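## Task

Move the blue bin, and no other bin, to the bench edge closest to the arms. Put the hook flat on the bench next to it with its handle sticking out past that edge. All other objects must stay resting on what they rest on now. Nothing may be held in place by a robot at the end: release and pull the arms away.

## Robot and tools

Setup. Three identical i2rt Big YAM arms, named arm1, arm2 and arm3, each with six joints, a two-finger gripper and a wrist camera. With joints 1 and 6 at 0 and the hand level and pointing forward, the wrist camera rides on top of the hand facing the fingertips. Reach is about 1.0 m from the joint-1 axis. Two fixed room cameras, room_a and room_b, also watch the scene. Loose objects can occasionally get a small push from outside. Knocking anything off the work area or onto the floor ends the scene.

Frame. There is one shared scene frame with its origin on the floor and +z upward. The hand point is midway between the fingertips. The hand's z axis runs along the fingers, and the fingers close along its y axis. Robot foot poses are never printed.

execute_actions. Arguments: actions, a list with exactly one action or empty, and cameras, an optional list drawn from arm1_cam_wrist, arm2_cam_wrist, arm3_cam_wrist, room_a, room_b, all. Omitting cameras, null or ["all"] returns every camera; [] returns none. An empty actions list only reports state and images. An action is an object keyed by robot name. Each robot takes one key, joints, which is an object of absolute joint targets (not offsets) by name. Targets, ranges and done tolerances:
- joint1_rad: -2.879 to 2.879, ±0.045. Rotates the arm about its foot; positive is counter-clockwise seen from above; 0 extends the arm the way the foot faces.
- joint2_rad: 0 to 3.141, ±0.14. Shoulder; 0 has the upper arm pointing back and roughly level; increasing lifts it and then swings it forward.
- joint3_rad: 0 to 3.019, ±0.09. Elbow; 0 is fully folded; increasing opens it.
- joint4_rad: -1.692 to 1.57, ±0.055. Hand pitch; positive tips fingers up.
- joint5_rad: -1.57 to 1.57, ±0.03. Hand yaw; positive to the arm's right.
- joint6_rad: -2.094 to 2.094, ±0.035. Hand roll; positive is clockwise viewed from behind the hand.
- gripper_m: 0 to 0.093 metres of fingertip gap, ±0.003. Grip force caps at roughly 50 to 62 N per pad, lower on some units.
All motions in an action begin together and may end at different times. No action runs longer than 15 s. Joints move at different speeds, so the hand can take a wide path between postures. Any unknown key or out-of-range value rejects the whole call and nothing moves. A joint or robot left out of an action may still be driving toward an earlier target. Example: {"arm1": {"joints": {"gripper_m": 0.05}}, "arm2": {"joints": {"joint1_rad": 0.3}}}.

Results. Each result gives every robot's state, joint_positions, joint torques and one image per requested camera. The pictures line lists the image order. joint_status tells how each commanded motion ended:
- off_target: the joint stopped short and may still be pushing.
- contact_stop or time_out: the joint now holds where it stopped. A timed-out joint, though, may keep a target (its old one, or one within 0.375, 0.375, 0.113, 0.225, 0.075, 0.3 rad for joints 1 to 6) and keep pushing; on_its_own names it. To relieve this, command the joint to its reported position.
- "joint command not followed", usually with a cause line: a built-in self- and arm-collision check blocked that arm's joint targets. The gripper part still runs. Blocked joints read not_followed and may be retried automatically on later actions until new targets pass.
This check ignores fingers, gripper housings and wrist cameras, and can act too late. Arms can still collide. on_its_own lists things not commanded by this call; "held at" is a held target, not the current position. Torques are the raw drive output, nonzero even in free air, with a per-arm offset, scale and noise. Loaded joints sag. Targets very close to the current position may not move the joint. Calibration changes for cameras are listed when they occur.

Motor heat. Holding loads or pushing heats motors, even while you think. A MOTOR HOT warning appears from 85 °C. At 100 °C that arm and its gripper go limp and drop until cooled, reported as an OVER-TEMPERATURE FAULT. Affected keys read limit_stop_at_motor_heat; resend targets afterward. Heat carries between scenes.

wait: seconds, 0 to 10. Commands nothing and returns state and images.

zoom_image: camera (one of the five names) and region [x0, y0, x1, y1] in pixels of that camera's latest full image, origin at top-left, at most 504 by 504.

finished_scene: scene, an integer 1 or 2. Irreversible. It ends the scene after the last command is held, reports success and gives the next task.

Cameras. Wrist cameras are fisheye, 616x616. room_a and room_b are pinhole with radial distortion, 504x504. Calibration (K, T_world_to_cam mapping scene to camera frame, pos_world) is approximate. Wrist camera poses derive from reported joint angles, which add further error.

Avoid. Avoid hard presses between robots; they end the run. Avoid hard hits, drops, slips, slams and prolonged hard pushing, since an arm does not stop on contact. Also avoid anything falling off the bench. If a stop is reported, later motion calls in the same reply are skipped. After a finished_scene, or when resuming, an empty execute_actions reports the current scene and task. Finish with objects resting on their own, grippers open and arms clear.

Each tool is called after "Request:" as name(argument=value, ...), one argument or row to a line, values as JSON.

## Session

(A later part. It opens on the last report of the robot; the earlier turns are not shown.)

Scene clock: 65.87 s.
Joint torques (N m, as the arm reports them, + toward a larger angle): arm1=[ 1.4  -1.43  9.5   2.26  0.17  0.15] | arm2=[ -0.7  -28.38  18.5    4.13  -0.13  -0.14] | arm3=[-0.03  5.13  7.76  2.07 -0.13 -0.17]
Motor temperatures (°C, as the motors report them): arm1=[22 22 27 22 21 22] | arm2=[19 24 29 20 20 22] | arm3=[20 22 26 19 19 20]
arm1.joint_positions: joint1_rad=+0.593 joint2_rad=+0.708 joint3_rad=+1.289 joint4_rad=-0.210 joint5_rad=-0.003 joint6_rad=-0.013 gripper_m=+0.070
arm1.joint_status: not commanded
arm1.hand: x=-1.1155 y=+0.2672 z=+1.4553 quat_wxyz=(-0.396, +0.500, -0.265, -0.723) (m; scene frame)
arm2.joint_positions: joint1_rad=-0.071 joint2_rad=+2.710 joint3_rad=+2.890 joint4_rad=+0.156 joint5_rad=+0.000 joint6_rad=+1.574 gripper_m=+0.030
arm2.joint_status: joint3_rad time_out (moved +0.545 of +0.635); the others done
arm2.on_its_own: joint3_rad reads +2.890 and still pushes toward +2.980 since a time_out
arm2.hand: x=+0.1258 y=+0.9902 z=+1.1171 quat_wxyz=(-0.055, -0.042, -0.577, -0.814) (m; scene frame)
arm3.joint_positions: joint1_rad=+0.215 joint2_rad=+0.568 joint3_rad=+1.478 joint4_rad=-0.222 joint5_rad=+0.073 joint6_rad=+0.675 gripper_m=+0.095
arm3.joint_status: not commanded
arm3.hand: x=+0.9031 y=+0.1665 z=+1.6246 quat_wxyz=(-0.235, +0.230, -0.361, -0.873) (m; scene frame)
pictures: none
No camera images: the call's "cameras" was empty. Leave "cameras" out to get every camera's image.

Request:
execute_actions(
  actions=[
    {"arm2":{"joints":{"joint2_rad":2.80,"joint3_rad":2.95}}},
  ],
  cameras=["arm2_cam_wrist","room_a","room_b"],
)

Request:
zoom_image(
  camera="room_a",
  region=[0, 220, 180, 360],
)

Scene clock: 68.00 s.
Joint torques (N m, as the arm reports them, + toward a larger angle): arm1=[ 1.27 -1.44  9.71  2.29  0.11  0.16] | arm2=[ -0.49 -27.68  16.07   4.    -0.12  -0.15] | arm3=[-0.04  5.06  7.74  2.03 -0.13 -0.17]
Motor temperatures (°C, as the motors report them): arm1=[22 22 27 22 21 22] | arm2=[19 25 30 20 20 22] | arm3=[20 22 26 19 19 20]
arm1.joint_positions: joint1_rad=+0.593 joint2_rad=+0.708 joint3_rad=+1.289 joint4_rad=-0.210 joint5_rad=-0.003 joint6_rad=-0.013 gripper_m=+0.070
arm1.joint_status: not commanded
arm1.hand: x=-1.1155 y=+0.2672 z=+1.4553 quat_wxyz=(-0.396, +0.500, -0.265, -0.723) (m; scene frame)
arm2.joint_positions: joint1_rad=-0.071 joint2_rad=+2.843 joint3_rad=+2.890 joint4_rad=+0.162 joint5_rad=+0.000 joint6_rad=+1.574 gripper_m=+0.030
arm2.joint_status: all done
arm2.hand: x=+0.1289 y=+1.0138 z=+0.9858 quat_wxyz=(-0.053, -0.046, -0.628, -0.775) (m; scene frame)
arm3.joint_positions: joint1_rad=+0.215 joint2_rad=+0.568 joint3_rad=+1.478 joint4_rad=-0.222 joint5_rad=+0.073 joint6_rad=+0.675 gripper_m=+0.095
arm3.joint_status: not commanded
arm3.hand: x=+0.9031 y=+0.1665 z=+1.6246 quat_wxyz=(-0.235, +0.230, -0.361, -0.873) (m; scene frame)
pictures: arm2_cam_wrist, room_a, room_b
camera_calibration (this result's frames):
arm2_cam_wrist: T_world_to_cam=[[0.019557, 0.217852, -0.975786, 0.737418], [-0.882996, -0.454029, -0.119063, 0.698144], [-0.468973, 0.863943, 0.183483, -0.86919], [0, 0, 0, 1]] pos_world=[0.19441, 0.907261, 0.962167]
Images, in order (width x height): arm2_cam_wrist 616x616, room_a 504x504, room_b 504x504.

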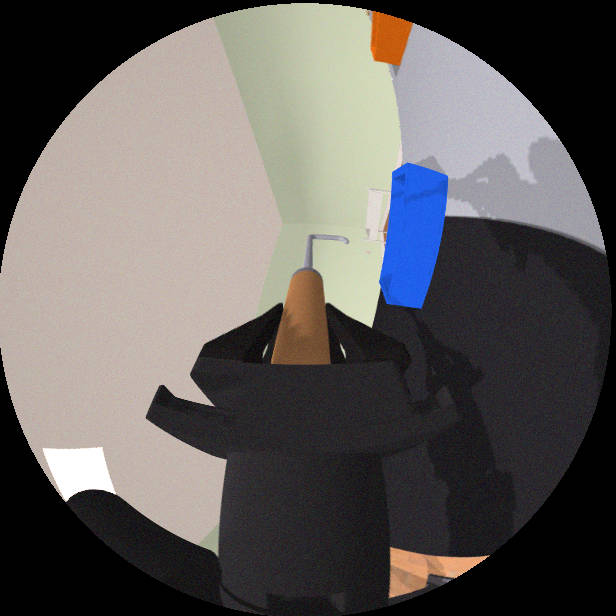

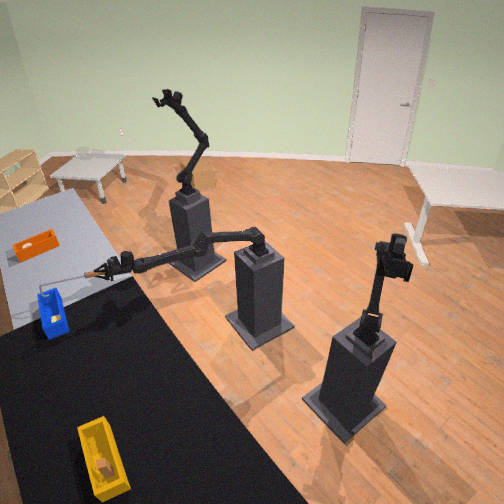

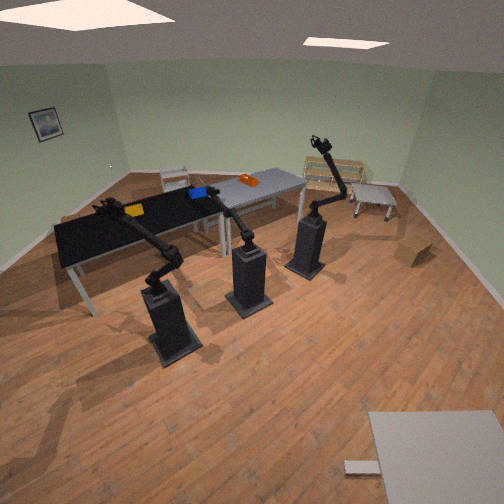

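Region (0, 220, 180, 360) of room_a's 504x504 image, scaled by 2.800, with more detail than that image has.

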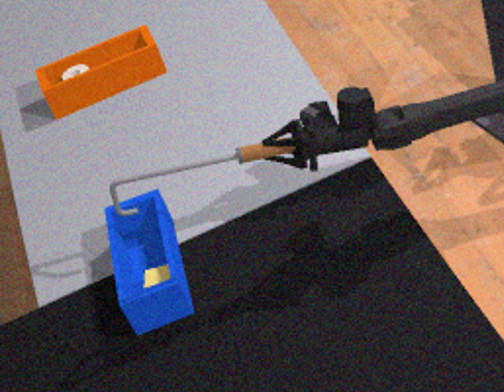

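Request:
execute_actions(
  actions=[
    {"arm2":{"joints":{"joint4_rad":0.04}}},
  ],
  cameras=["arm2_cam_wrist","room_a"],
)

Request:
zoom_image(
  camera="room_a",
  region=[10, 250, 130, 350],
)

Request:
zoom_image(
  camera="arm2_cam_wrist",
  region=[280, 140, 450, 320],
)

Scene clock: 68.97 s.
Joint torques (N m, as the arm reports them, + toward a larger angle): arm1=[ 1.01 -0.91  9.55  2.17  0.13  0.13] | arm2=[ -0.47 -28.15  16.17   3.41  -0.1   -0.15] | arm3=[-0.05  5.03  7.72  2.07 -0.12 -0.17]
Motor temperatures (°C, as the motors report them): arm1=[22 22 27 22 21 22] | arm2=[19 25 30 20 20 22] | arm3=[20 22 26 19 19 20]
arm1.joint_positions: joint1_rad=+0.593 joint2_rad=+0.708 joint3_rad=+1.289 joint4_rad=-0.210 joint5_rad=-0.003 joint6_rad=-0.013 gripper_m=+0.070
arm1.joint_status: not commanded
arm1.hand: x=-1.1155 y=+0.2672 z=+1.4553 quat_wxyz=(-0.396, +0.500, -0.265, -0.723) (m; scene frame)
arm2.joint_positions: joint1_rad=-0.071 joint2_rad=+2.843 joint3_rad=+2.890 joint4_rad=+0.015 joint5_rad=+0.000 joint6_rad=+1.574 gripper_m=+0.030
arm2.joint_status: all done
arm2.hand: x=+0.1295 y=+1.0186 z=+0.9501 quat_wxyz=(-0.049, -0.050, -0.683, -0.727) (m; scene frame)
arm3.joint_positions: joint1_rad=+0.215 joint2_rad=+0.568 joint3_rad=+1.478 joint4_rad=-0.222 joint5_rad=+0.073 joint6_rad=+0.675 gripper_m=+0.095
arm3.joint_status: not commanded
arm3.hand: x=+0.9031 y=+0.1665 z=+1.6246 quat_wxyz=(-0.235, +0.230, -0.361, -0.873) (m; scene frame)
pictures: arm2_cam_wrist, room_a
camera_calibration (this result's frames):
arm2_cam_wrist: T_world_to_cam=[[-0.000721087, 0.0741247, -0.997249, 0.870892], [-0.88448, -0.46534, -0.0339489, 0.627471], [-0.466577, 0.882023, 0.0658974, -0.77349], [0, 0, 0, 1]] pos_world=[0.194722, 0.909669, 0.940769]
Images, in order (width x height): arm2_cam_wrist 616x616, room_a 504x504.

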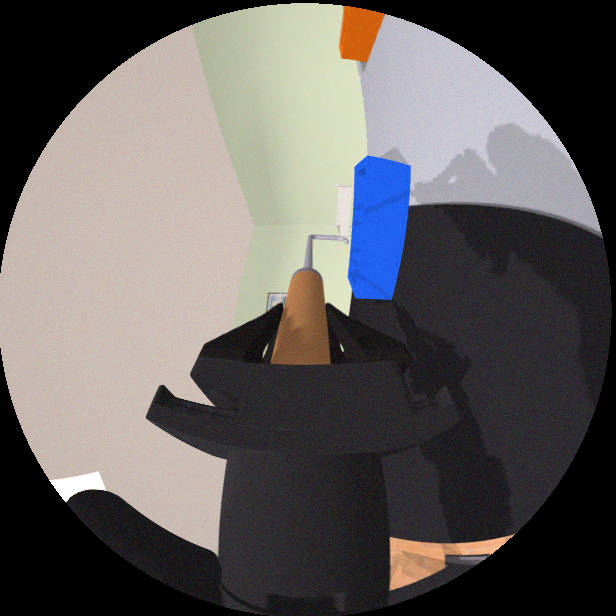

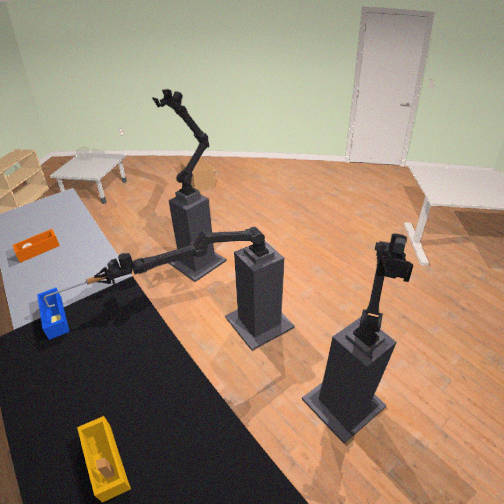

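Region (10, 250, 130, 350) of room_a's 504x504 image, scaled by 4.200, with more detail than that image has.

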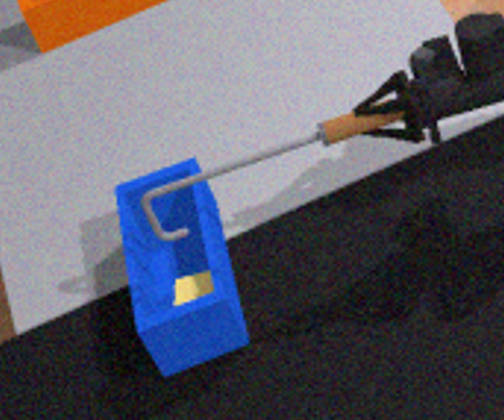

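Region (280, 140, 450, 320) of arm2_cam_wrist's 616x616 image, scaled by 2.800, with more detail than that image has.

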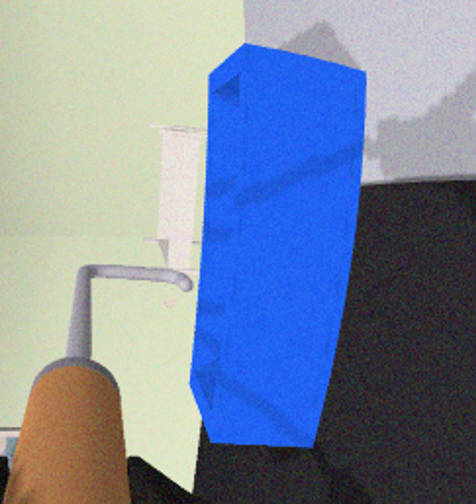

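Request:
execute_actions(
  actions=[
    {"arm2":{"joints":{"joint2_rad":2.88}}},
  ],
  cameras=["arm2_cam_wrist","room_a"],
)

Request:
zoom_image(
  camera="room_a",
  region=[10, 250, 130, 350],
)

Scene clock: 70.17 s.
Joint torques (N m, as the arm reports them, + toward a larger angle): arm1=[ 0.85 -1.11  9.68  2.36  0.19  0.12] | arm2=[ -0.63 -26.36  16.13   3.53  -0.1   -0.14] | arm3=[-0.11  5.    7.72  2.09 -0.13 -0.17]
Motor temperatures (°C, as the motors report them): arm1=[22 22 27 22 21 22] | arm2=[19 25 30 20 20 22] | arm3=[20 22 26 19 19 20]
arm1.joint_positions: joint1_rad=+0.593 joint2_rad=+0.708 joint3_rad=+1.289 joint4_rad=-0.210 joint5_rad=-0.003 joint6_rad=-0.013 gripper_m=+0.070
arm1.joint_status: not commanded
arm1.hand: x=-1.1155 y=+0.2672 z=+1.4553 quat_wxyz=(-0.396, +0.500, -0.265, -0.723) (m; scene frame)
arm2.joint_positions: joint1_rad=-0.071 joint2_rad=+2.897 joint3_rad=+2.890 joint4_rad=+0.013 joint5_rad=+0.000 joint6_rad=+1.574 gripper_m=+0.030
arm2.joint_status: all done
arm2.hand: x=+0.1299 y=+1.0214 z=+0.8952 quat_wxyz=(-0.048, -0.051, -0.703, -0.708) (m; scene frame)
arm3.joint_positions: joint1_rad=+0.215 joint2_rad=+0.568 joint3_rad=+1.478 joint4_rad=-0.222 joint5_rad=+0.073 joint6_rad=+0.675 gripper_m=+0.095
arm3.joint_status: not commanded
arm3.hand: x=+0.9031 y=+0.1665 z=+1.6246 quat_wxyz=(-0.235, +0.230, -0.361, -0.873) (m; scene frame)
pictures: arm2_cam_wrist, room_a
camera_calibration (this result's frames):
arm2_cam_wrist: T_world_to_cam=[[-0.00848533, 0.0190414, -0.999783, 0.87555], [-0.884585, -0.466377, -0.00137478, 0.599106], [-0.466302, 0.884381, 0.0208011, -0.734261], [0, 0, 0, 1]] pos_world=[0.195002, 0.912104, 0.891457]
Images, in order (width x height): arm2_cam_wrist 616x616, room_a 504x504.

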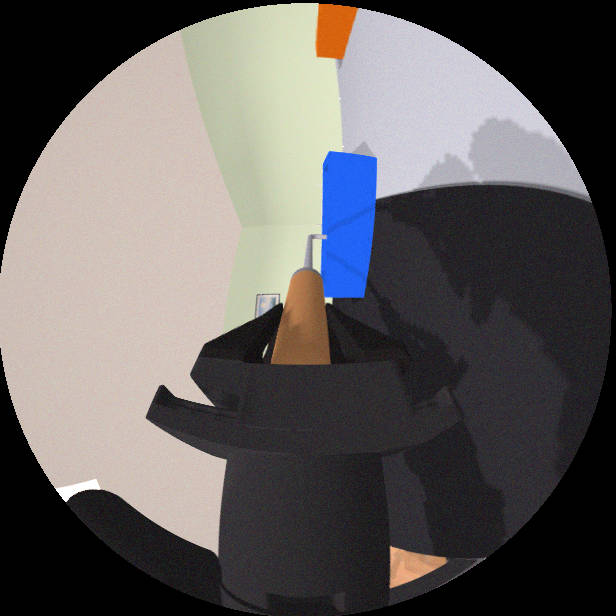

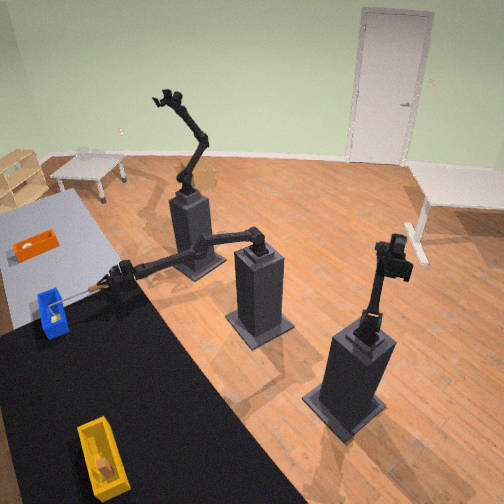

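Region (10, 250, 130, 350) of room_a's 504x504 image, scaled by 4.200, with more detail than that image has.

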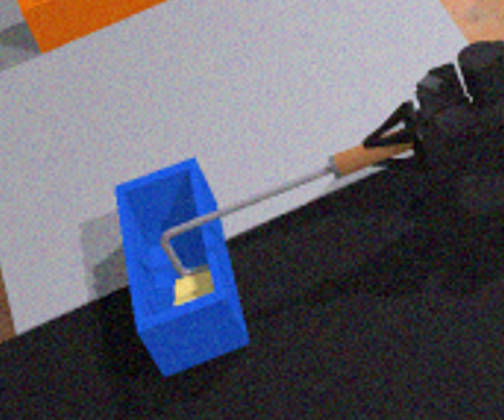

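Request:
execute_actions(
  actions=[
    {"arm2":{"joints":{"joint2_rad":2.71,"joint3_rad":2.585,"joint4_rad":0.205}}},
  ],
  cameras=["arm2_cam_wrist"],
)

Scene clock: 71.90 s.
Joint torques (N m, as the arm reports them, + toward a larger angle): arm1=[ 0.83 -0.69  9.5   2.06  0.12  0.15] | arm2=[ -0.59 -28.19  11.55   4.35  -0.08  -0.14] | arm3=[-0.08  5.02  7.73  2.08 -0.12 -0.16]
Motor temperatures (°C, as the motors report them): arm1=[22 22 27 22 21 22] | arm2=[19 25 30 20 20 22] | arm3=[20 22 26 19 19 20]
arm1.joint_positions: joint1_rad=+0.593 joint2_rad=+0.708 joint3_rad=+1.289 joint4_rad=-0.210 joint5_rad=-0.003 joint6_rad=-0.013 gripper_m=+0.070
arm1.joint_status: not commanded
arm1.hand: x=-1.1155 y=+0.2672 z=+1.4553 quat_wxyz=(-0.396, +0.500, -0.265, -0.723) (m; scene frame)
arm2.joint_positions: joint1_rad=-0.071 joint2_rad=+2.760 joint3_rad=+2.574 joint4_rad=+0.163 joint5_rad=+0.000 joint6_rad=+1.575 gripper_m=+0.030
arm2.joint_status: all done
arm2.hand: x=+0.1279 y=+1.0078 z=+0.8727 quat_wxyz=(-0.047, -0.052, -0.713, -0.698) (m; scene frame)
arm3.joint_positions: joint1_rad=+0.215 joint2_rad=+0.568 joint3_rad=+1.478 joint4_rad=-0.222 joint5_rad=+0.073 joint6_rad=+0.675 gripper_m=+0.095
arm3.joint_status: not commanded
arm3.hand: x=+0.9031 y=+0.1665 z=+1.6246 quat_wxyz=(-0.235, +0.230, -0.361, -0.873) (m; scene frame)
pictures: arm2_cam_wrist
camera_calibration (this result's frames):
arm2_cam_wrist: T_world_to_cam=[[-0.0128545, -0.00923363, -0.999875, 0.882418], [-0.884538, -0.466205, 0.015677, 0.575965], [-0.466291, 0.884629, -0.00217469, -0.702893], [0, 0, 0, 1]] pos_world=[0.193054, 0.898465, 0.871749]
Images, in order (width x height): arm2_cam_wrist 616x616.

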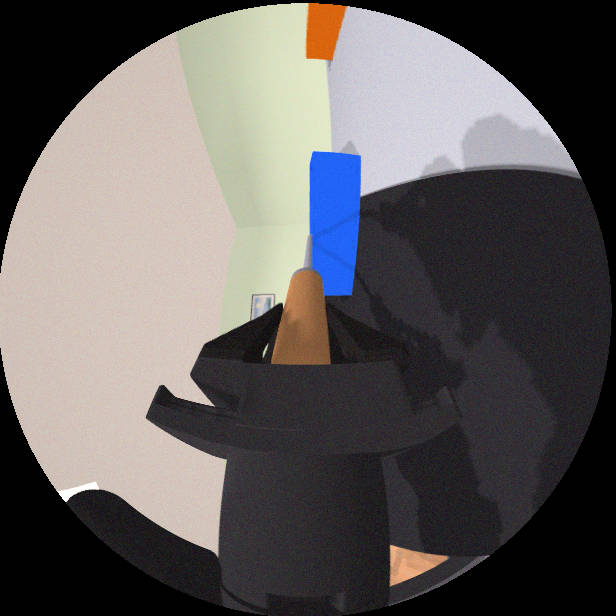

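Request:
execute_actions(
  actions=[
    {"arm2":{"joints":{"joint2_rad":2.50,"joint3_rad":2.175,"joint4_rad":0.42}}},
  ],
  cameras=["arm2_cam_wrist","room_a"],
)

Scene clock: 73.23 s.
Joint torques (N m, as the arm reports them, + toward a larger angle): arm1=[ 1.72 -1.42  9.46  2.08  0.1   0.16] | arm2=[ -0.51 -26.15  11.14   4.38  -0.1   -0.14] | arm3=[-0.07  5.05  7.76  2.12 -0.13 -0.17]
Motor temperatures (°C, as the motors report them): arm1=[22 22 27 22 21 22] | arm2=[19 25 30 20 20 22] | arm3=[20 22 26 19 19 20]
arm1.joint_positions: joint1_rad=+0.593 joint2_rad=+0.708 joint3_rad=+1.289 joint4_rad=-0.210 joint5_rad=-0.003 joint6_rad=-0.013 gripper_m=+0.070
arm1.joint_status: not commanded
arm1.hand: x=-1.1155 y=+0.2672 z=+1.4553 quat_wxyz=(-0.396, +0.500, -0.265, -0.723) (m; scene frame)
arm2.joint_positions: joint1_rad=-0.071 joint2_rad=+2.541 joint3_rad=+2.163 joint4_rad=+0.376 joint5_rad=+0.000 joint6_rad=+1.575 gripper_m=+0.030
arm2.joint_status: all done
arm2.hand: x=+0.1219 y=+0.9620 z=+0.8873 quat_wxyz=(-0.048, -0.052, -0.706, -0.705) (m; scene frame)
arm3.joint_positions: joint1_rad=+0.215 joint2_rad=+0.568 joint3_rad=+1.478 joint4_rad=-0.222 joint5_rad=+0.073 joint6_rad=+0.675 gripper_m=+0.095
arm3.joint_status: not commanded
arm3.hand: x=+0.9031 y=+0.1665 z=+1.6246 quat_wxyz=(-0.235, +0.230, -0.361, -0.873) (m; scene frame)
pictures: arm2_cam_wrist, room_a
camera_calibration (this result's frames):
arm2_cam_wrist: T_world_to_cam=[[-0.0103543, 0.0112199, -0.999883, 0.876535], [-0.884755, -0.46604, 0.00393253, 0.559289], [-0.465942, 0.884692, 0.0147524, -0.680259], [0, 0, 0, 1]] pos_world=[0.186948, 0.852636, 0.884269]
Images, in order (width x height): arm2_cam_wrist 616x616, room_a 504x504.

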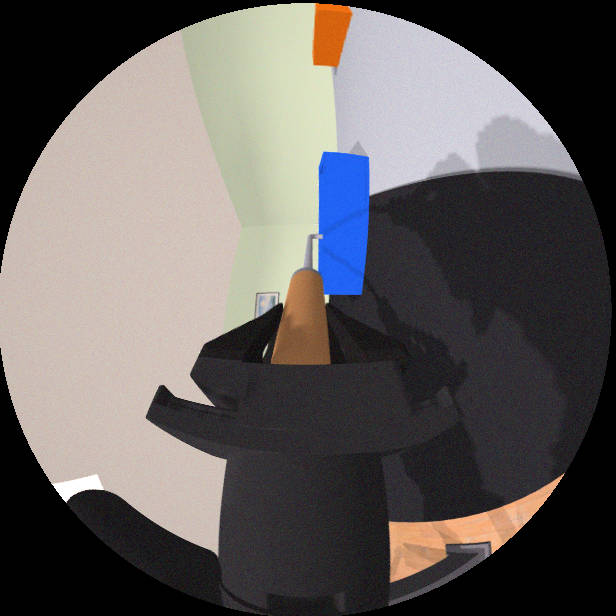

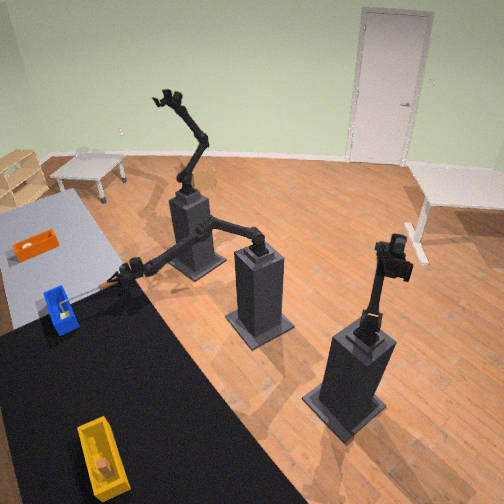

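Request:
execute_actions(
  actions=[
    {"arm2":{"joints":{"joint1_rad":-0.03,"joint2_rad":2.292,"joint3_rad":1.735,"joint4_rad":0.645}}},
  ],
  cameras=["arm2_cam_wrist","room_a"],
)

Scene clock: 74.77 s.
Joint torques (N m, as the arm reports them, + toward a larger angle): arm1=[ 1.86 -1.23  9.68  2.27  0.18  0.11] | arm2=[ -0.77 -22.53   9.75   3.96  -0.16  -0.16] | arm3=[-0.13  5.03  7.73  2.08 -0.13 -0.17]
Motor temperatures (°C, as the motors report them): arm1=[22 22 27 22 21 22] | arm2=[19 25 29 20 20 22] | arm3=[20 22 26 19 19 20]
arm1.joint_positions: joint1_rad=+0.593 joint2_rad=+0.708 joint3_rad=+1.289 joint4_rad=-0.210 joint5_rad=-0.003 joint6_rad=-0.013 gripper_m=+0.070
arm1.joint_status: not commanded
arm1.hand: x=-1.1155 y=+0.2672 z=+1.4553 quat_wxyz=(-0.396, +0.500, -0.265, -0.723) (m; scene frame)
arm2.joint_positions: joint1_rad=-0.025 joint2_rad=+2.323 joint3_rad=+1.729 joint4_rad=+0.610 joint5_rad=+0.001 joint6_rad=+1.576 gripper_m=+0.030
arm2.joint_status: all done
arm2.hand: x=+0.0691 y=+0.8867 z=+0.8914 quat_wxyz=(-0.032, -0.035, -0.700, -0.712) (m; scene frame)
arm3.joint_positions: joint1_rad=+0.215 joint2_rad=+0.568 joint3_rad=+1.478 joint4_rad=-0.222 joint5_rad=+0.073 joint6_rad=+0.675 gripper_m=+0.095
arm3.joint_status: not commanded
arm3.hand: x=+0.9031 y=+0.1665 z=+1.6246 quat_wxyz=(-0.235, +0.230, -0.361, -0.873) (m; scene frame)
pictures: arm2_cam_wrist, room_a
camera_calibration (this result's frames):
arm2_cam_wrist: T_world_to_cam=[[-0.0098115, 0.0298476, -0.999506, 0.864071], [-0.862509, -0.505998, -0.00664359, 0.520864], [-0.505946, 0.862018, 0.0307084, -0.629638], [0, 0, 0, 1]] pos_world=[0.139164, 0.780525, 0.88644]
Images, in order (width x height): arm2_cam_wrist 616x616, room_a 504x504.

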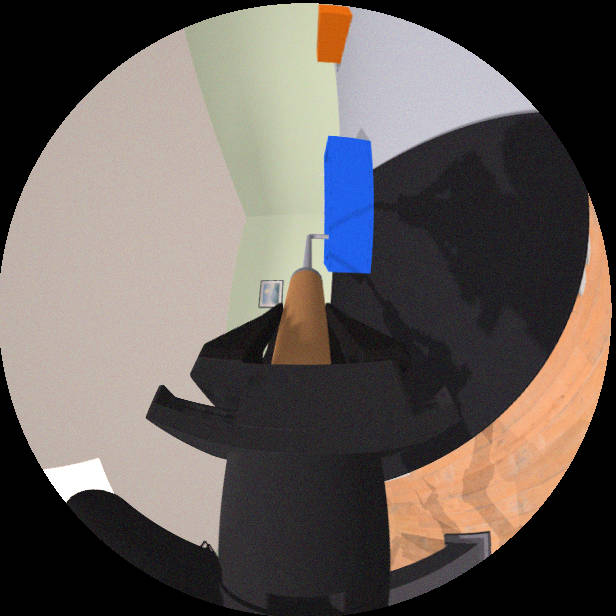

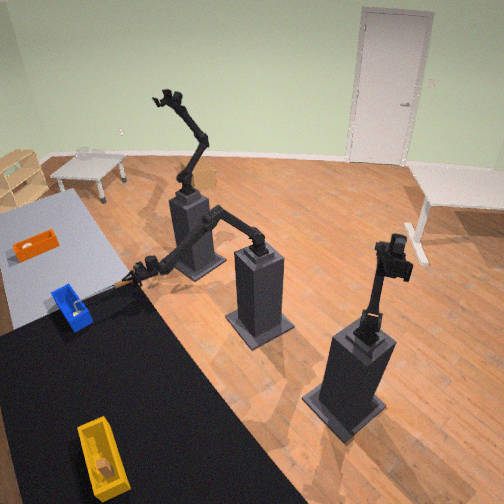

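Request:
execute_actions(
  actions=[
    {"arm2":{"joints":{"joint1_rad":0.08,"joint4_rad":0.6}}},
  ],
  cameras=["arm2_cam_wrist","room_a"],
)

Request:
zoom_image(
  camera="room_a",
  region=[20, 250, 170, 370],
)

Scene clock: 76.30 s.
Joint torques (N m, as the arm reports them, + toward a larger angle): arm1=[ 1.25 -1.47  9.76  2.4   0.14  0.17] | arm2=[ -0.83 -22.43   9.95   3.33   0.1   -0.18] | arm3=[-0.05  4.99  7.72  2.1  -0.13 -0.17]
Motor temperatures (°C, as the motors report them): arm1=[22 22 27 22 21 22] | arm2=[19 25 29 20 20 22] | arm3=[20 22 26 19 19 20]
arm1.joint_positions: joint1_rad=+0.593 joint2_rad=+0.708 joint3_rad=+1.289 joint4_rad=-0.210 joint5_rad=-0.003 joint6_rad=-0.013 gripper_m=+0.070
arm1.joint_status: not commanded
arm1.hand: x=-1.1155 y=+0.2672 z=+1.4553 quat_wxyz=(-0.396, +0.500, -0.265, -0.723) (m; scene frame)
arm2.joint_positions: joint1_rad=+0.086 joint2_rad=+2.323 joint3_rad=+1.726 joint4_rad=+0.577 joint5_rad=-0.004 joint6_rad=+1.577 gripper_m=+0.030
arm2.joint_status: all done
arm2.hand: x=-0.0304 y=+0.8899 z=+0.8816 quat_wxyz=(+0.010, +0.005, -0.714, -0.700) (m; scene frame)
arm3.joint_positions: joint1_rad=+0.215 joint2_rad=+0.568 joint3_rad=+1.478 joint4_rad=-0.222 joint5_rad=+0.073 joint6_rad=+0.675 gripper_m=+0.095
arm3.joint_status: not commanded
arm3.hand: x=+0.9031 y=+0.1665 z=+1.6246 quat_wxyz=(-0.235, +0.230, -0.361, -0.873) (m; scene frame)
pictures: arm2_cam_wrist, room_a
camera_calibration (this result's frames):
arm2_cam_wrist: T_world_to_cam=[[-0.0139491, -0.00797992, -0.999871, 0.887015], [-0.798367, -0.60196, 0.0159422, 0.504009], [-0.602009, 0.798486, 0.00202592, -0.603484], [0, 0, 0, 1]] pos_world=[0.051455, 0.792345, 0.880088]
Images, in order (width x height): arm2_cam_wrist 616x616, room_a 504x504.

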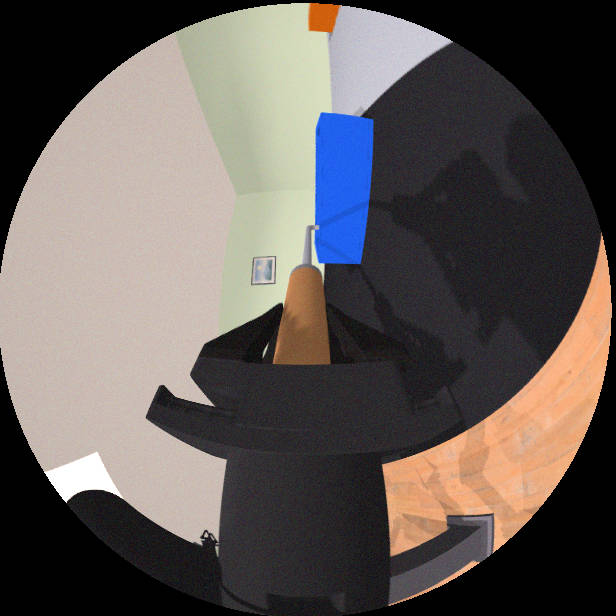

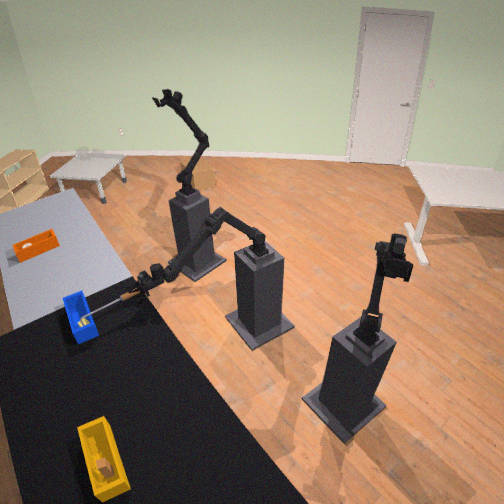

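Region (20, 250, 170, 370) of room_a's 504x504 image, scaled by 3.360, with more detail than that image has; it fills the top 403 rows of this view, and the rest is white.

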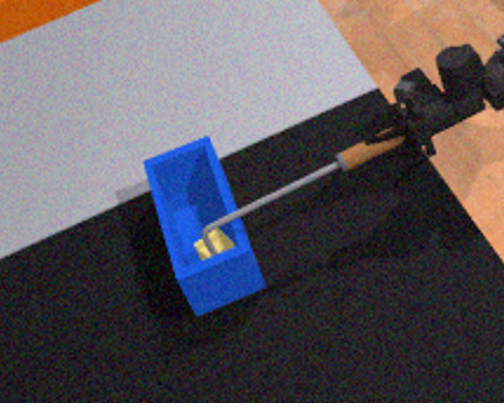

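Request:
execute_actions(
  actions=[
    {"arm2":{"joints":{"joint1_rad":0.05,"joint2_rad":2.122,"joint3_rad":1.365,"joint4_rad":0.81}}},
  ],
  cameras=["arm2_cam_wrist","room_a"],
)

Request:
zoom_image(
  camera="room_a",
  region=[40, 250, 190, 370],
)

Scene clock: 77.60 s.
Joint torques (N m, as the arm reports them, + toward a larger angle): arm1=[ 1.12 -1.69  9.72  2.15  0.16  0.15] | arm2=[  0.15 -20.48   8.45   4.19   0.    -0.19] | arm3=[-0.09  5.04  7.72  2.08 -0.13 -0.17]
Motor temperatures (°C, as the motors report them): arm1=[22 22 27 22 21 22] | arm2=[19 25 29 20 20 22] | arm3=[20 22 26 20 19 20]
arm1.joint_positions: joint1_rad=+0.593 joint2_rad=+0.708 joint3_rad=+1.289 joint4_rad=-0.210 joint5_rad=-0.003 joint6_rad=-0.013 gripper_m=+0.070
arm1.joint_status: not commanded
arm1.hand: x=-1.1155 y=+0.2672 z=+1.4553 quat_wxyz=(-0.396, +0.500, -0.265, -0.723) (m; scene frame)
arm2.joint_positions: joint1_rad=+0.048 joint2_rad=+2.161 joint3_rad=+1.359 joint4_rad=+0.771 joint5_rad=-0.002 joint6_rad=+1.578 gripper_m=+0.030
arm2.joint_status: all done
arm2.hand: x=+0.0021 y=+0.7984 z=+0.8654 quat_wxyz=(-0.004, -0.010, -0.718, -0.696) (m; scene frame)
arm3.joint_positions: joint1_rad=+0.215 joint2_rad=+0.568 joint3_rad=+1.478 joint4_rad=-0.222 joint5_rad=+0.073 joint6_rad=+0.675 gripper_m=+0.095
arm3.joint_status: not commanded
arm3.hand: x=+0.9031 y=+0.1665 z=+1.6246 quat_wxyz=(-0.235, +0.230, -0.361, -0.873) (m; scene frame)
pictures: arm2_cam_wrist, room_a
camera_calibration (this result's frames):
arm2_cam_wrist: T_world_to_cam=[[-0.0156252, -0.0188811, -0.9997, 0.879064], [-0.821813, -0.569269, 0.0235965, 0.442419], [-0.569543, 0.821935, -0.00662185, -0.522206], [0, 0, 0, 1]] pos_world=[0.0799024, 0.697673, 0.864902]
Images, in order (width x height): arm2_cam_wrist 616x616, room_a 504x504.

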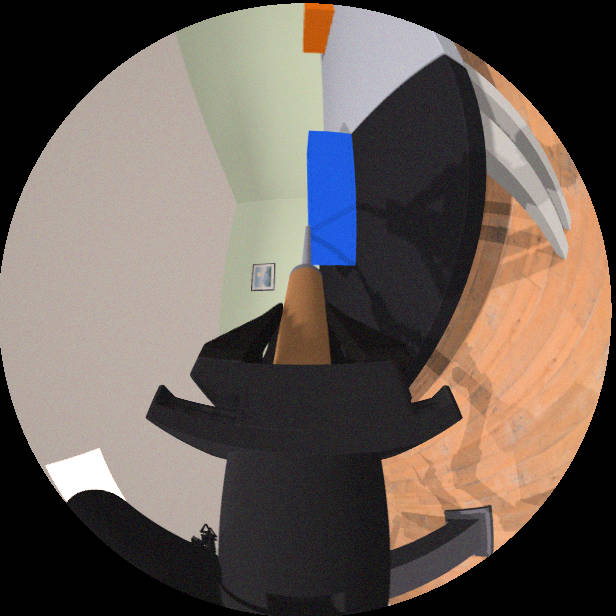

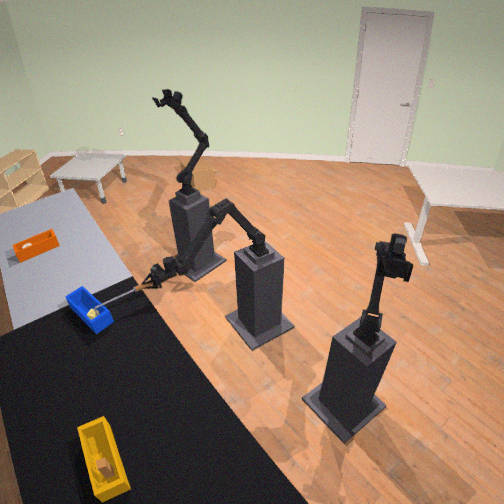

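Region (40, 250, 190, 370) of room_a's 504x504 image, scaled by 3.360, with more detail than that image has; it fills the top 403 rows of this view, and the rest is white.

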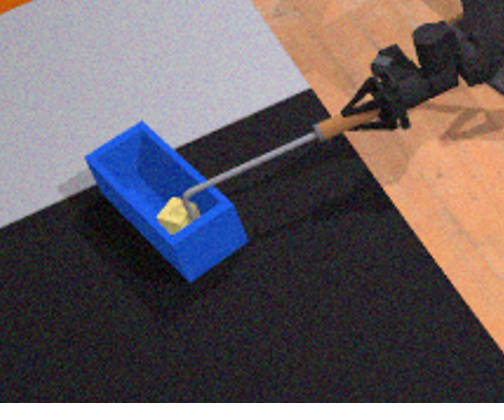

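Request:
execute_actions(
  actions=[
    {"arm2":{"joints":{"joint1_rad":0.17,"joint4_rad":0.86}}},
  ],
  cameras=["arm2_cam_wrist","room_a"],
)

Request:
zoom_image(
  camera="room_a",
  region=[40, 250, 190, 370],
)

Scene clock: 79.63 s.
Joint torques (N m, as the arm reports them, + toward a larger angle): arm1=[ 0.68 -0.77  9.62  2.4   0.14  0.16] | arm2=[ -0.04 -20.38   8.66   4.85  -0.05  -0.2 ] | arm3=[-0.1   5.02  7.71  2.09 -0.13 -0.17]
Motor temperatures (°C, as the motors report them): arm1=[22 22 27 22 21 22] | arm2=[19 25 29 20 20 22] | arm3=[20 22 26 20 19 20]
arm1.joint_positions: joint1_rad=+0.593 joint2_rad=+0.708 joint3_rad=+1.289 joint4_rad=-0.210 joint5_rad=-0.003 joint6_rad=-0.013 gripper_m=+0.070
arm1.joint_status: not commanded
arm1.hand: x=-1.1155 y=+0.2672 z=+1.4553 quat_wxyz=(-0.396, +0.500, -0.265, -0.723) (m; scene frame)
arm2.joint_positions: joint1_rad=+0.170 joint2_rad=+2.161 joint3_rad=+1.356 joint4_rad=+0.805 joint5_rad=-0.001 joint6_rad=+1.578 gripper_m=+0.030
arm2.joint_status: joint4_rad time_out (moved +0.034 of +0.089); the others done
arm2.on_its_own: joint4_rad reads +0.805 and still pushes toward +0.860 since a time_out
arm2.hand: x=-0.0956 y=+0.7938 z=+0.8723 quat_wxyz=(+0.039, +0.033, -0.706, -0.706) (m; scene frame)
arm3.joint_positions: joint1_rad=+0.215 joint2_rad=+0.568 joint3_rad=+1.478 joint4_rad=-0.222 joint5_rad=+0.073 joint6_rad=+0.675 gripper_m=+0.095
arm3.joint_status: not commanded
arm3.hand: x=+0.9031 y=+0.1665 z=+1.6246 quat_wxyz=(-0.235, +0.230, -0.361, -0.873) (m; scene frame)
pictures: arm2_cam_wrist, room_a
camera_calibration (this result's frames):
arm2_cam_wrist: T_world_to_cam=[[-0.0158906, 0.0102899, -0.999821, 0.861276], [-0.746614, -0.665239, 0.00501977, 0.458912], [-0.665068, 0.74656, 0.0182536, -0.544998], [0, 0, 0, 1]] pos_world=[-0.00614477, 0.703297, 0.868766]
Images, in order (width x height): arm2_cam_wrist 616x616, room_a 504x504.

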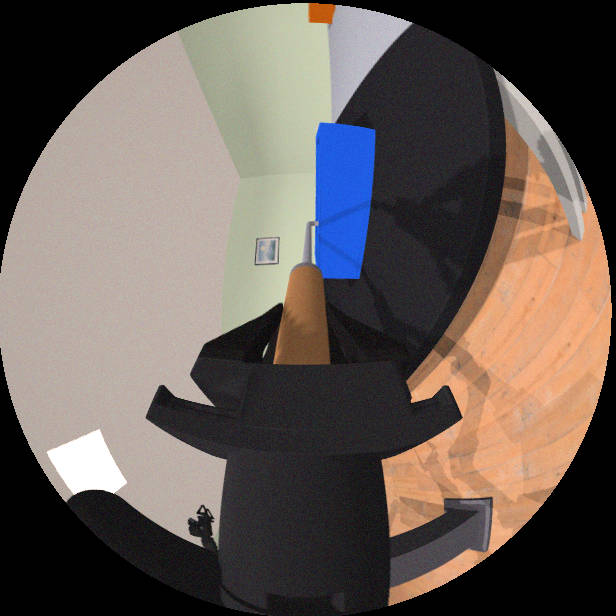

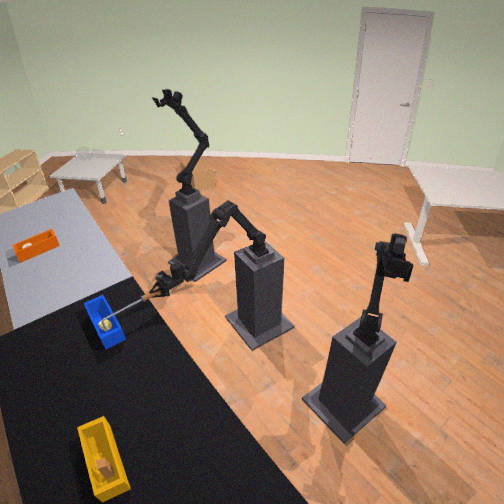

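Region (40, 250, 190, 370) of room_a's 504x504 image, scaled by 3.360, with more detail than that image has; it fills the top 403 rows of this view, and the rest is white.

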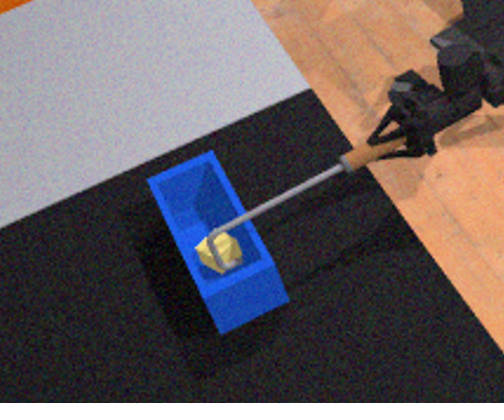

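Request:
execute_actions(
  actions=[
    {"arm2":{"joints":{"joint2_rad":1.962,"joint3_rad":1.068,"joint4_rad":0.972}}},
  ],
  cameras=["arm2_cam_wrist","room_a"],
)

Request:
zoom_image(
  camera="room_a",
  region=[70, 260, 200, 370],
)

Scene clock: 81.10 s.
Joint torques (N m, as the arm reports them, + toward a larger angle): arm1=[ 1.28 -0.93  9.41  2.36  0.13  0.13] | arm2=[ -0.12 -17.23   7.82   4.48  -0.05  -0.2 ] | arm3=[-0.04  5.01  7.73  2.09 -0.13 -0.17]
Motor temperatures (°C, as the motors report them): arm1=[22 22 27 22 21 22] | arm2=[19 25 28 20 20 22] | arm3=[20 22 26 20 19 20]
arm1.joint_positions: joint1_rad=+0.593 joint2_rad=+0.708 joint3_rad=+1.289 joint4_rad=-0.210 joint5_rad=-0.003 joint6_rad=-0.013 gripper_m=+0.070
arm1.joint_status: not commanded
arm1.hand: x=-1.1155 y=+0.2672 z=+1.4553 quat_wxyz=(-0.396, +0.500, -0.265, -0.723) (m; scene frame)
arm2.joint_positions: joint1_rad=+0.170 joint2_rad=+1.997 joint3_rad=+1.059 joint4_rad=+0.926 joint5_rad=-0.001 joint6_rad=+1.578 gripper_m=+0.030
arm2.joint_status: all done
arm2.hand: x=-0.0867 y=+0.7064 z=+0.8766 quat_wxyz=(+0.039, +0.033, -0.710, -0.702) (m; scene frame)
arm3.joint_positions: joint1_rad=+0.215 joint2_rad=+0.568 joint3_rad=+1.478 joint4_rad=-0.222 joint5_rad=+0.073 joint6_rad=+0.675 gripper_m=+0.095
arm3.joint_status: not commanded
arm3.hand: x=+0.9031 y=+0.1665 z=+1.6246 quat_wxyz=(-0.235, +0.230, -0.361, -0.873) (m; scene frame)
pictures: arm2_cam_wrist, room_a
camera_calibration (this result's frames):
arm2_cam_wrist: T_world_to_cam=[[-0.0150681, -0.00150685, -0.999885, 0.87514], [-0.746867, -0.66486, 0.0122571, 0.400845], [-0.664803, 0.746966, 0.00889276, -0.465962], [0, 0, 0, 1]] pos_world=[0.00279144, 0.615883, 0.87427]
Images, in order (width x height): arm2_cam_wrist 616x616, room_a 504x504.

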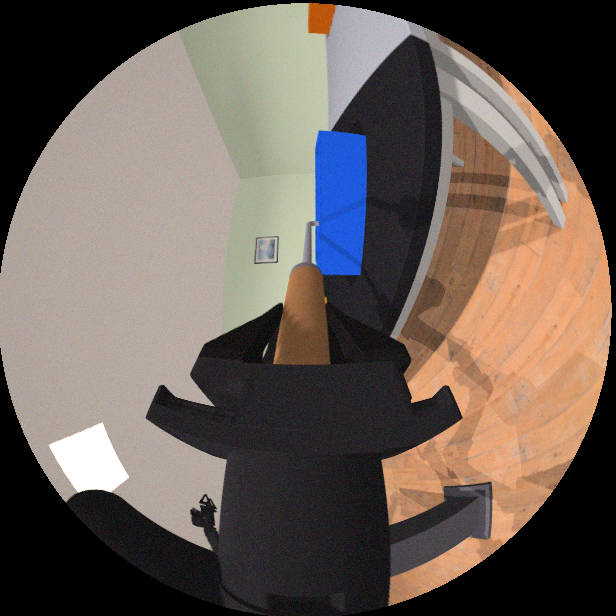

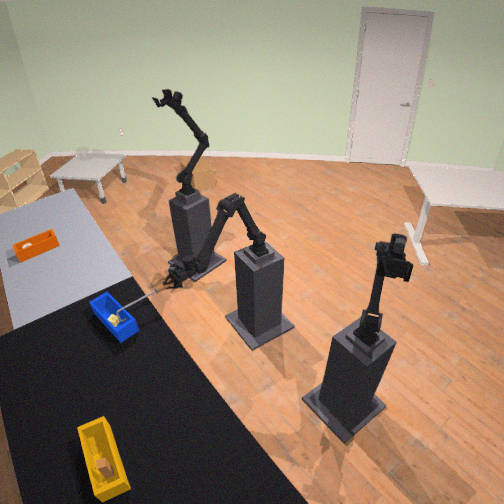

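Region (70, 260, 200, 370) of room_a's 504x504 image, scaled by 3.877, with more detail than that image has; it fills the top 426 rows of this view, and the rest is white.

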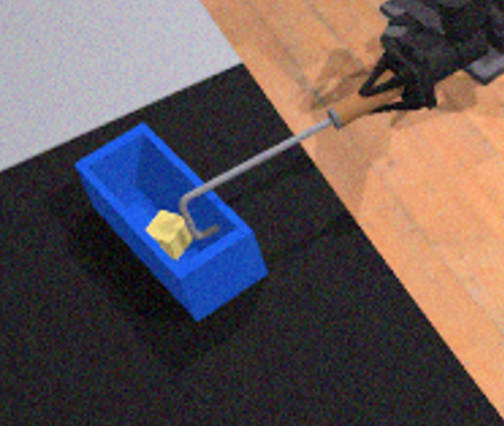

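Request:
execute_actions(
  actions=[
    {"arm2":{"joints":{"joint1_rad":0.085}}},
  ],
  cameras=["arm2_cam_wrist","room_a"],
)

Request:
zoom_image(
  camera="room_a",
  region=[70, 260, 200, 370],
)

Scene clock: 92.23 s.
Joint torques (N m, as the arm reports them, + toward a larger angle): arm1=[ 1.2  -0.87  9.56  2.37  0.17  0.11] | arm2=[  0.21 -17.27   7.83   4.47  -0.29  -0.21] | arm3=[ 0.    4.99  7.73  2.07 -0.12 -0.17]
Motor temperatures (°C, as the motors report them): arm1=[22 22 27 22 21 22] | arm2=[19 25 27 20 20 22] | arm3=[20 22 26 20 19 20]
arm1.joint_positions: joint1_rad=+0.593 joint2_rad=+0.708 joint3_rad=+1.289 joint4_rad=-0.210 joint5_rad=-0.003 joint6_rad=-0.013 gripper_m=+0.070
arm1.joint_status: not commanded
arm1.hand: x=-1.1155 y=+0.2672 z=+1.4553 quat_wxyz=(-0.396, +0.500, -0.265, -0.723) (m; scene frame)
arm2.joint_positions: joint1_rad=+0.079 joint2_rad=+1.997 joint3_rad=+1.059 joint4_rad=+0.926 joint5_rad=+0.004 joint6_rad=+1.580 gripper_m=+0.030
arm2.joint_status: all done
arm2.hand: x=-0.0211 y=+0.7100 z=+0.8765 quat_wxyz=(+0.006, -0.001, -0.711, -0.703) (m; scene frame)
arm3.joint_positions: joint1_rad=+0.215 joint2_rad=+0.568 joint3_rad=+1.478 joint4_rad=-0.222 joint5_rad=+0.073 joint6_rad=+0.675 gripper_m=+0.095
arm3.joint_status: not commanded
arm3.hand: x=+0.9031 y=+0.1665 z=+1.6246 quat_wxyz=(-0.235, +0.230, -0.361, -0.873) (m; scene frame)
pictures: arm2_cam_wrist, room_a
camera_calibration (this result's frames):
arm2_cam_wrist: T_world_to_cam=[[-0.0170498, -0.000184131, -0.999855, 0.875048], [-0.806997, -0.590392, 0.0138699, 0.396674], [-0.590309, 0.807116, 0.00991748, -0.467085], [0, 0, 0, 1]] pos_world=[0.0593099, 0.611347, 0.874052]
Images, in order (width x height): arm2_cam_wrist 616x616, room_a 504x504.

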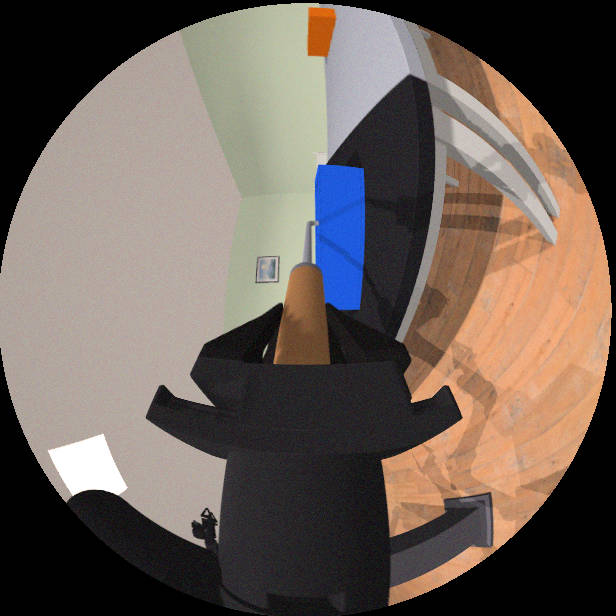

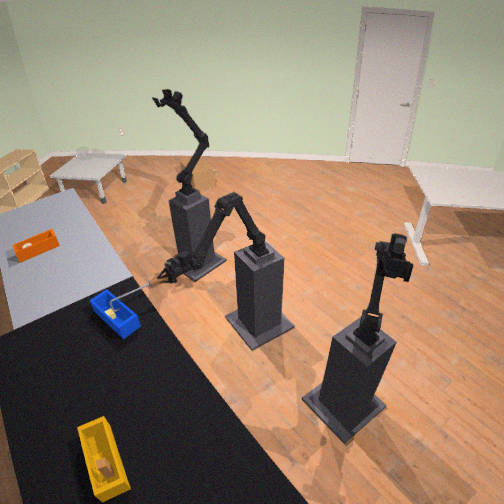

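Region (70, 260, 200, 370) of room_a's 504x504 image, scaled by 3.877, with more detail than that image has; it fills the top 426 rows of this view, and the rest is white.

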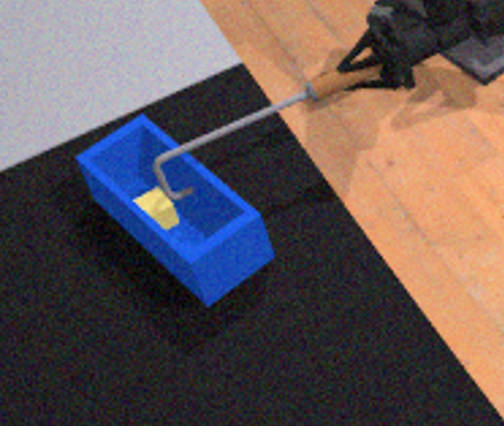

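Request:
execute_actions(
  actions=[
    {"arm2":{"joints":{"joint2_rad":1.82,"joint3_rad":0.79,"joint4_rad":1.105}}},
  ],
  cameras=["arm2_cam_wrist","room_a"],
)

Request:
zoom_image(
  camera="room_a",
  region=[80, 250, 210, 360],
)

Scene clock: 93.43 s.
Joint torques (N m, as the arm reports them, + toward a larger angle): arm1=[ 1.41 -1.17  9.64  2.44  0.13  0.14] | arm2=[  0.17 -13.83   6.77   4.44  -0.24  -0.2 ] | arm3=[-0.05  5.01  7.72  2.08 -0.14 -0.16]
Motor temperatures (°C, as the motors report them): arm1=[22 22 27 22 21 22] | arm2=[19 25 27 20 20 22] | arm3=[20 22 26 20 19 20]
arm1.joint_positions: joint1_rad=+0.593 joint2_rad=+0.708 joint3_rad=+1.289 joint4_rad=-0.210 joint5_rad=-0.003 joint6_rad=-0.013 gripper_m=+0.070
arm1.joint_status: not commanded
arm1.hand: x=-1.1155 y=+0.2672 z=+1.4553 quat_wxyz=(-0.396, +0.500, -0.265, -0.723) (m; scene frame)
arm2.joint_positions: joint1_rad=+0.079 joint2_rad=+1.852 joint3_rad=+0.780 joint4_rad=+1.059 joint5_rad=+0.002 joint6_rad=+1.580 gripper_m=+0.030
arm2.joint_status: all done
arm2.hand: x=-0.0204 y=+0.6190 z=+0.8774 quat_wxyz=(+0.007, -0.001, -0.711, -0.703) (m; scene frame)
arm3.joint_positions: joint1_rad=+0.215 joint2_rad=+0.568 joint3_rad=+1.478 joint4_rad=-0.222 joint5_rad=+0.073 joint6_rad=+0.675 gripper_m=+0.095
arm3.joint_status: not commanded
arm3.hand: x=+0.9031 y=+0.1665 z=+1.6246 quat_wxyz=(-0.235, +0.230, -0.361, -0.873) (m; scene frame)
pictures: arm2_cam_wrist, room_a
camera_calibration (this result's frames):
arm2_cam_wrist: T_world_to_cam=[[-0.0170634, -0.000589912, -0.999854, 0.876202], [-0.806095, -0.591618, 0.0141058, 0.344018], [-0.59154, 0.806218, 0.00961947, -0.392404], [0, 0, 0, 1]] pos_world=[0.0601396, 0.520408, 0.874997]
Images, in order (width x height): arm2_cam_wrist 616x616, room_a 504x504.

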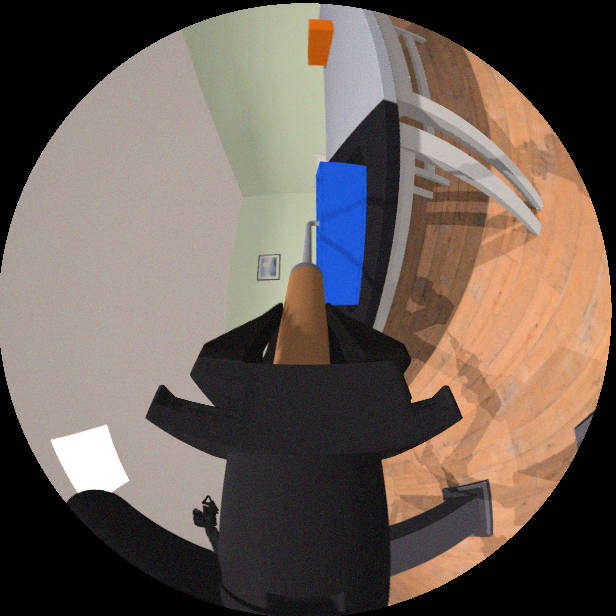

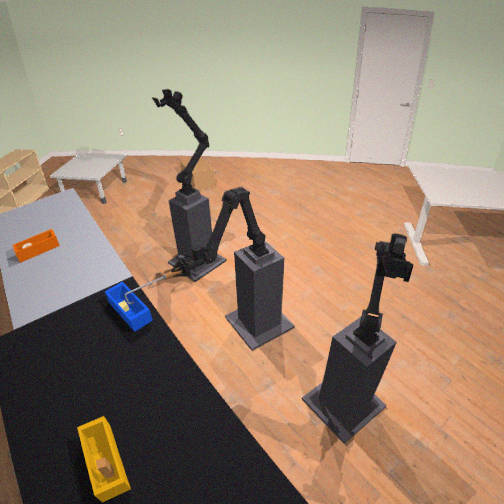

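Region (80, 250, 210, 360) of room_a's 504x504 image, scaled by 3.877, with more detail than that image has; it fills the top 426 rows of this view, and the rest is white.

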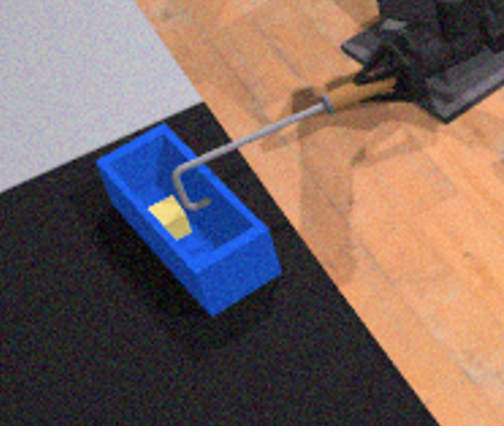

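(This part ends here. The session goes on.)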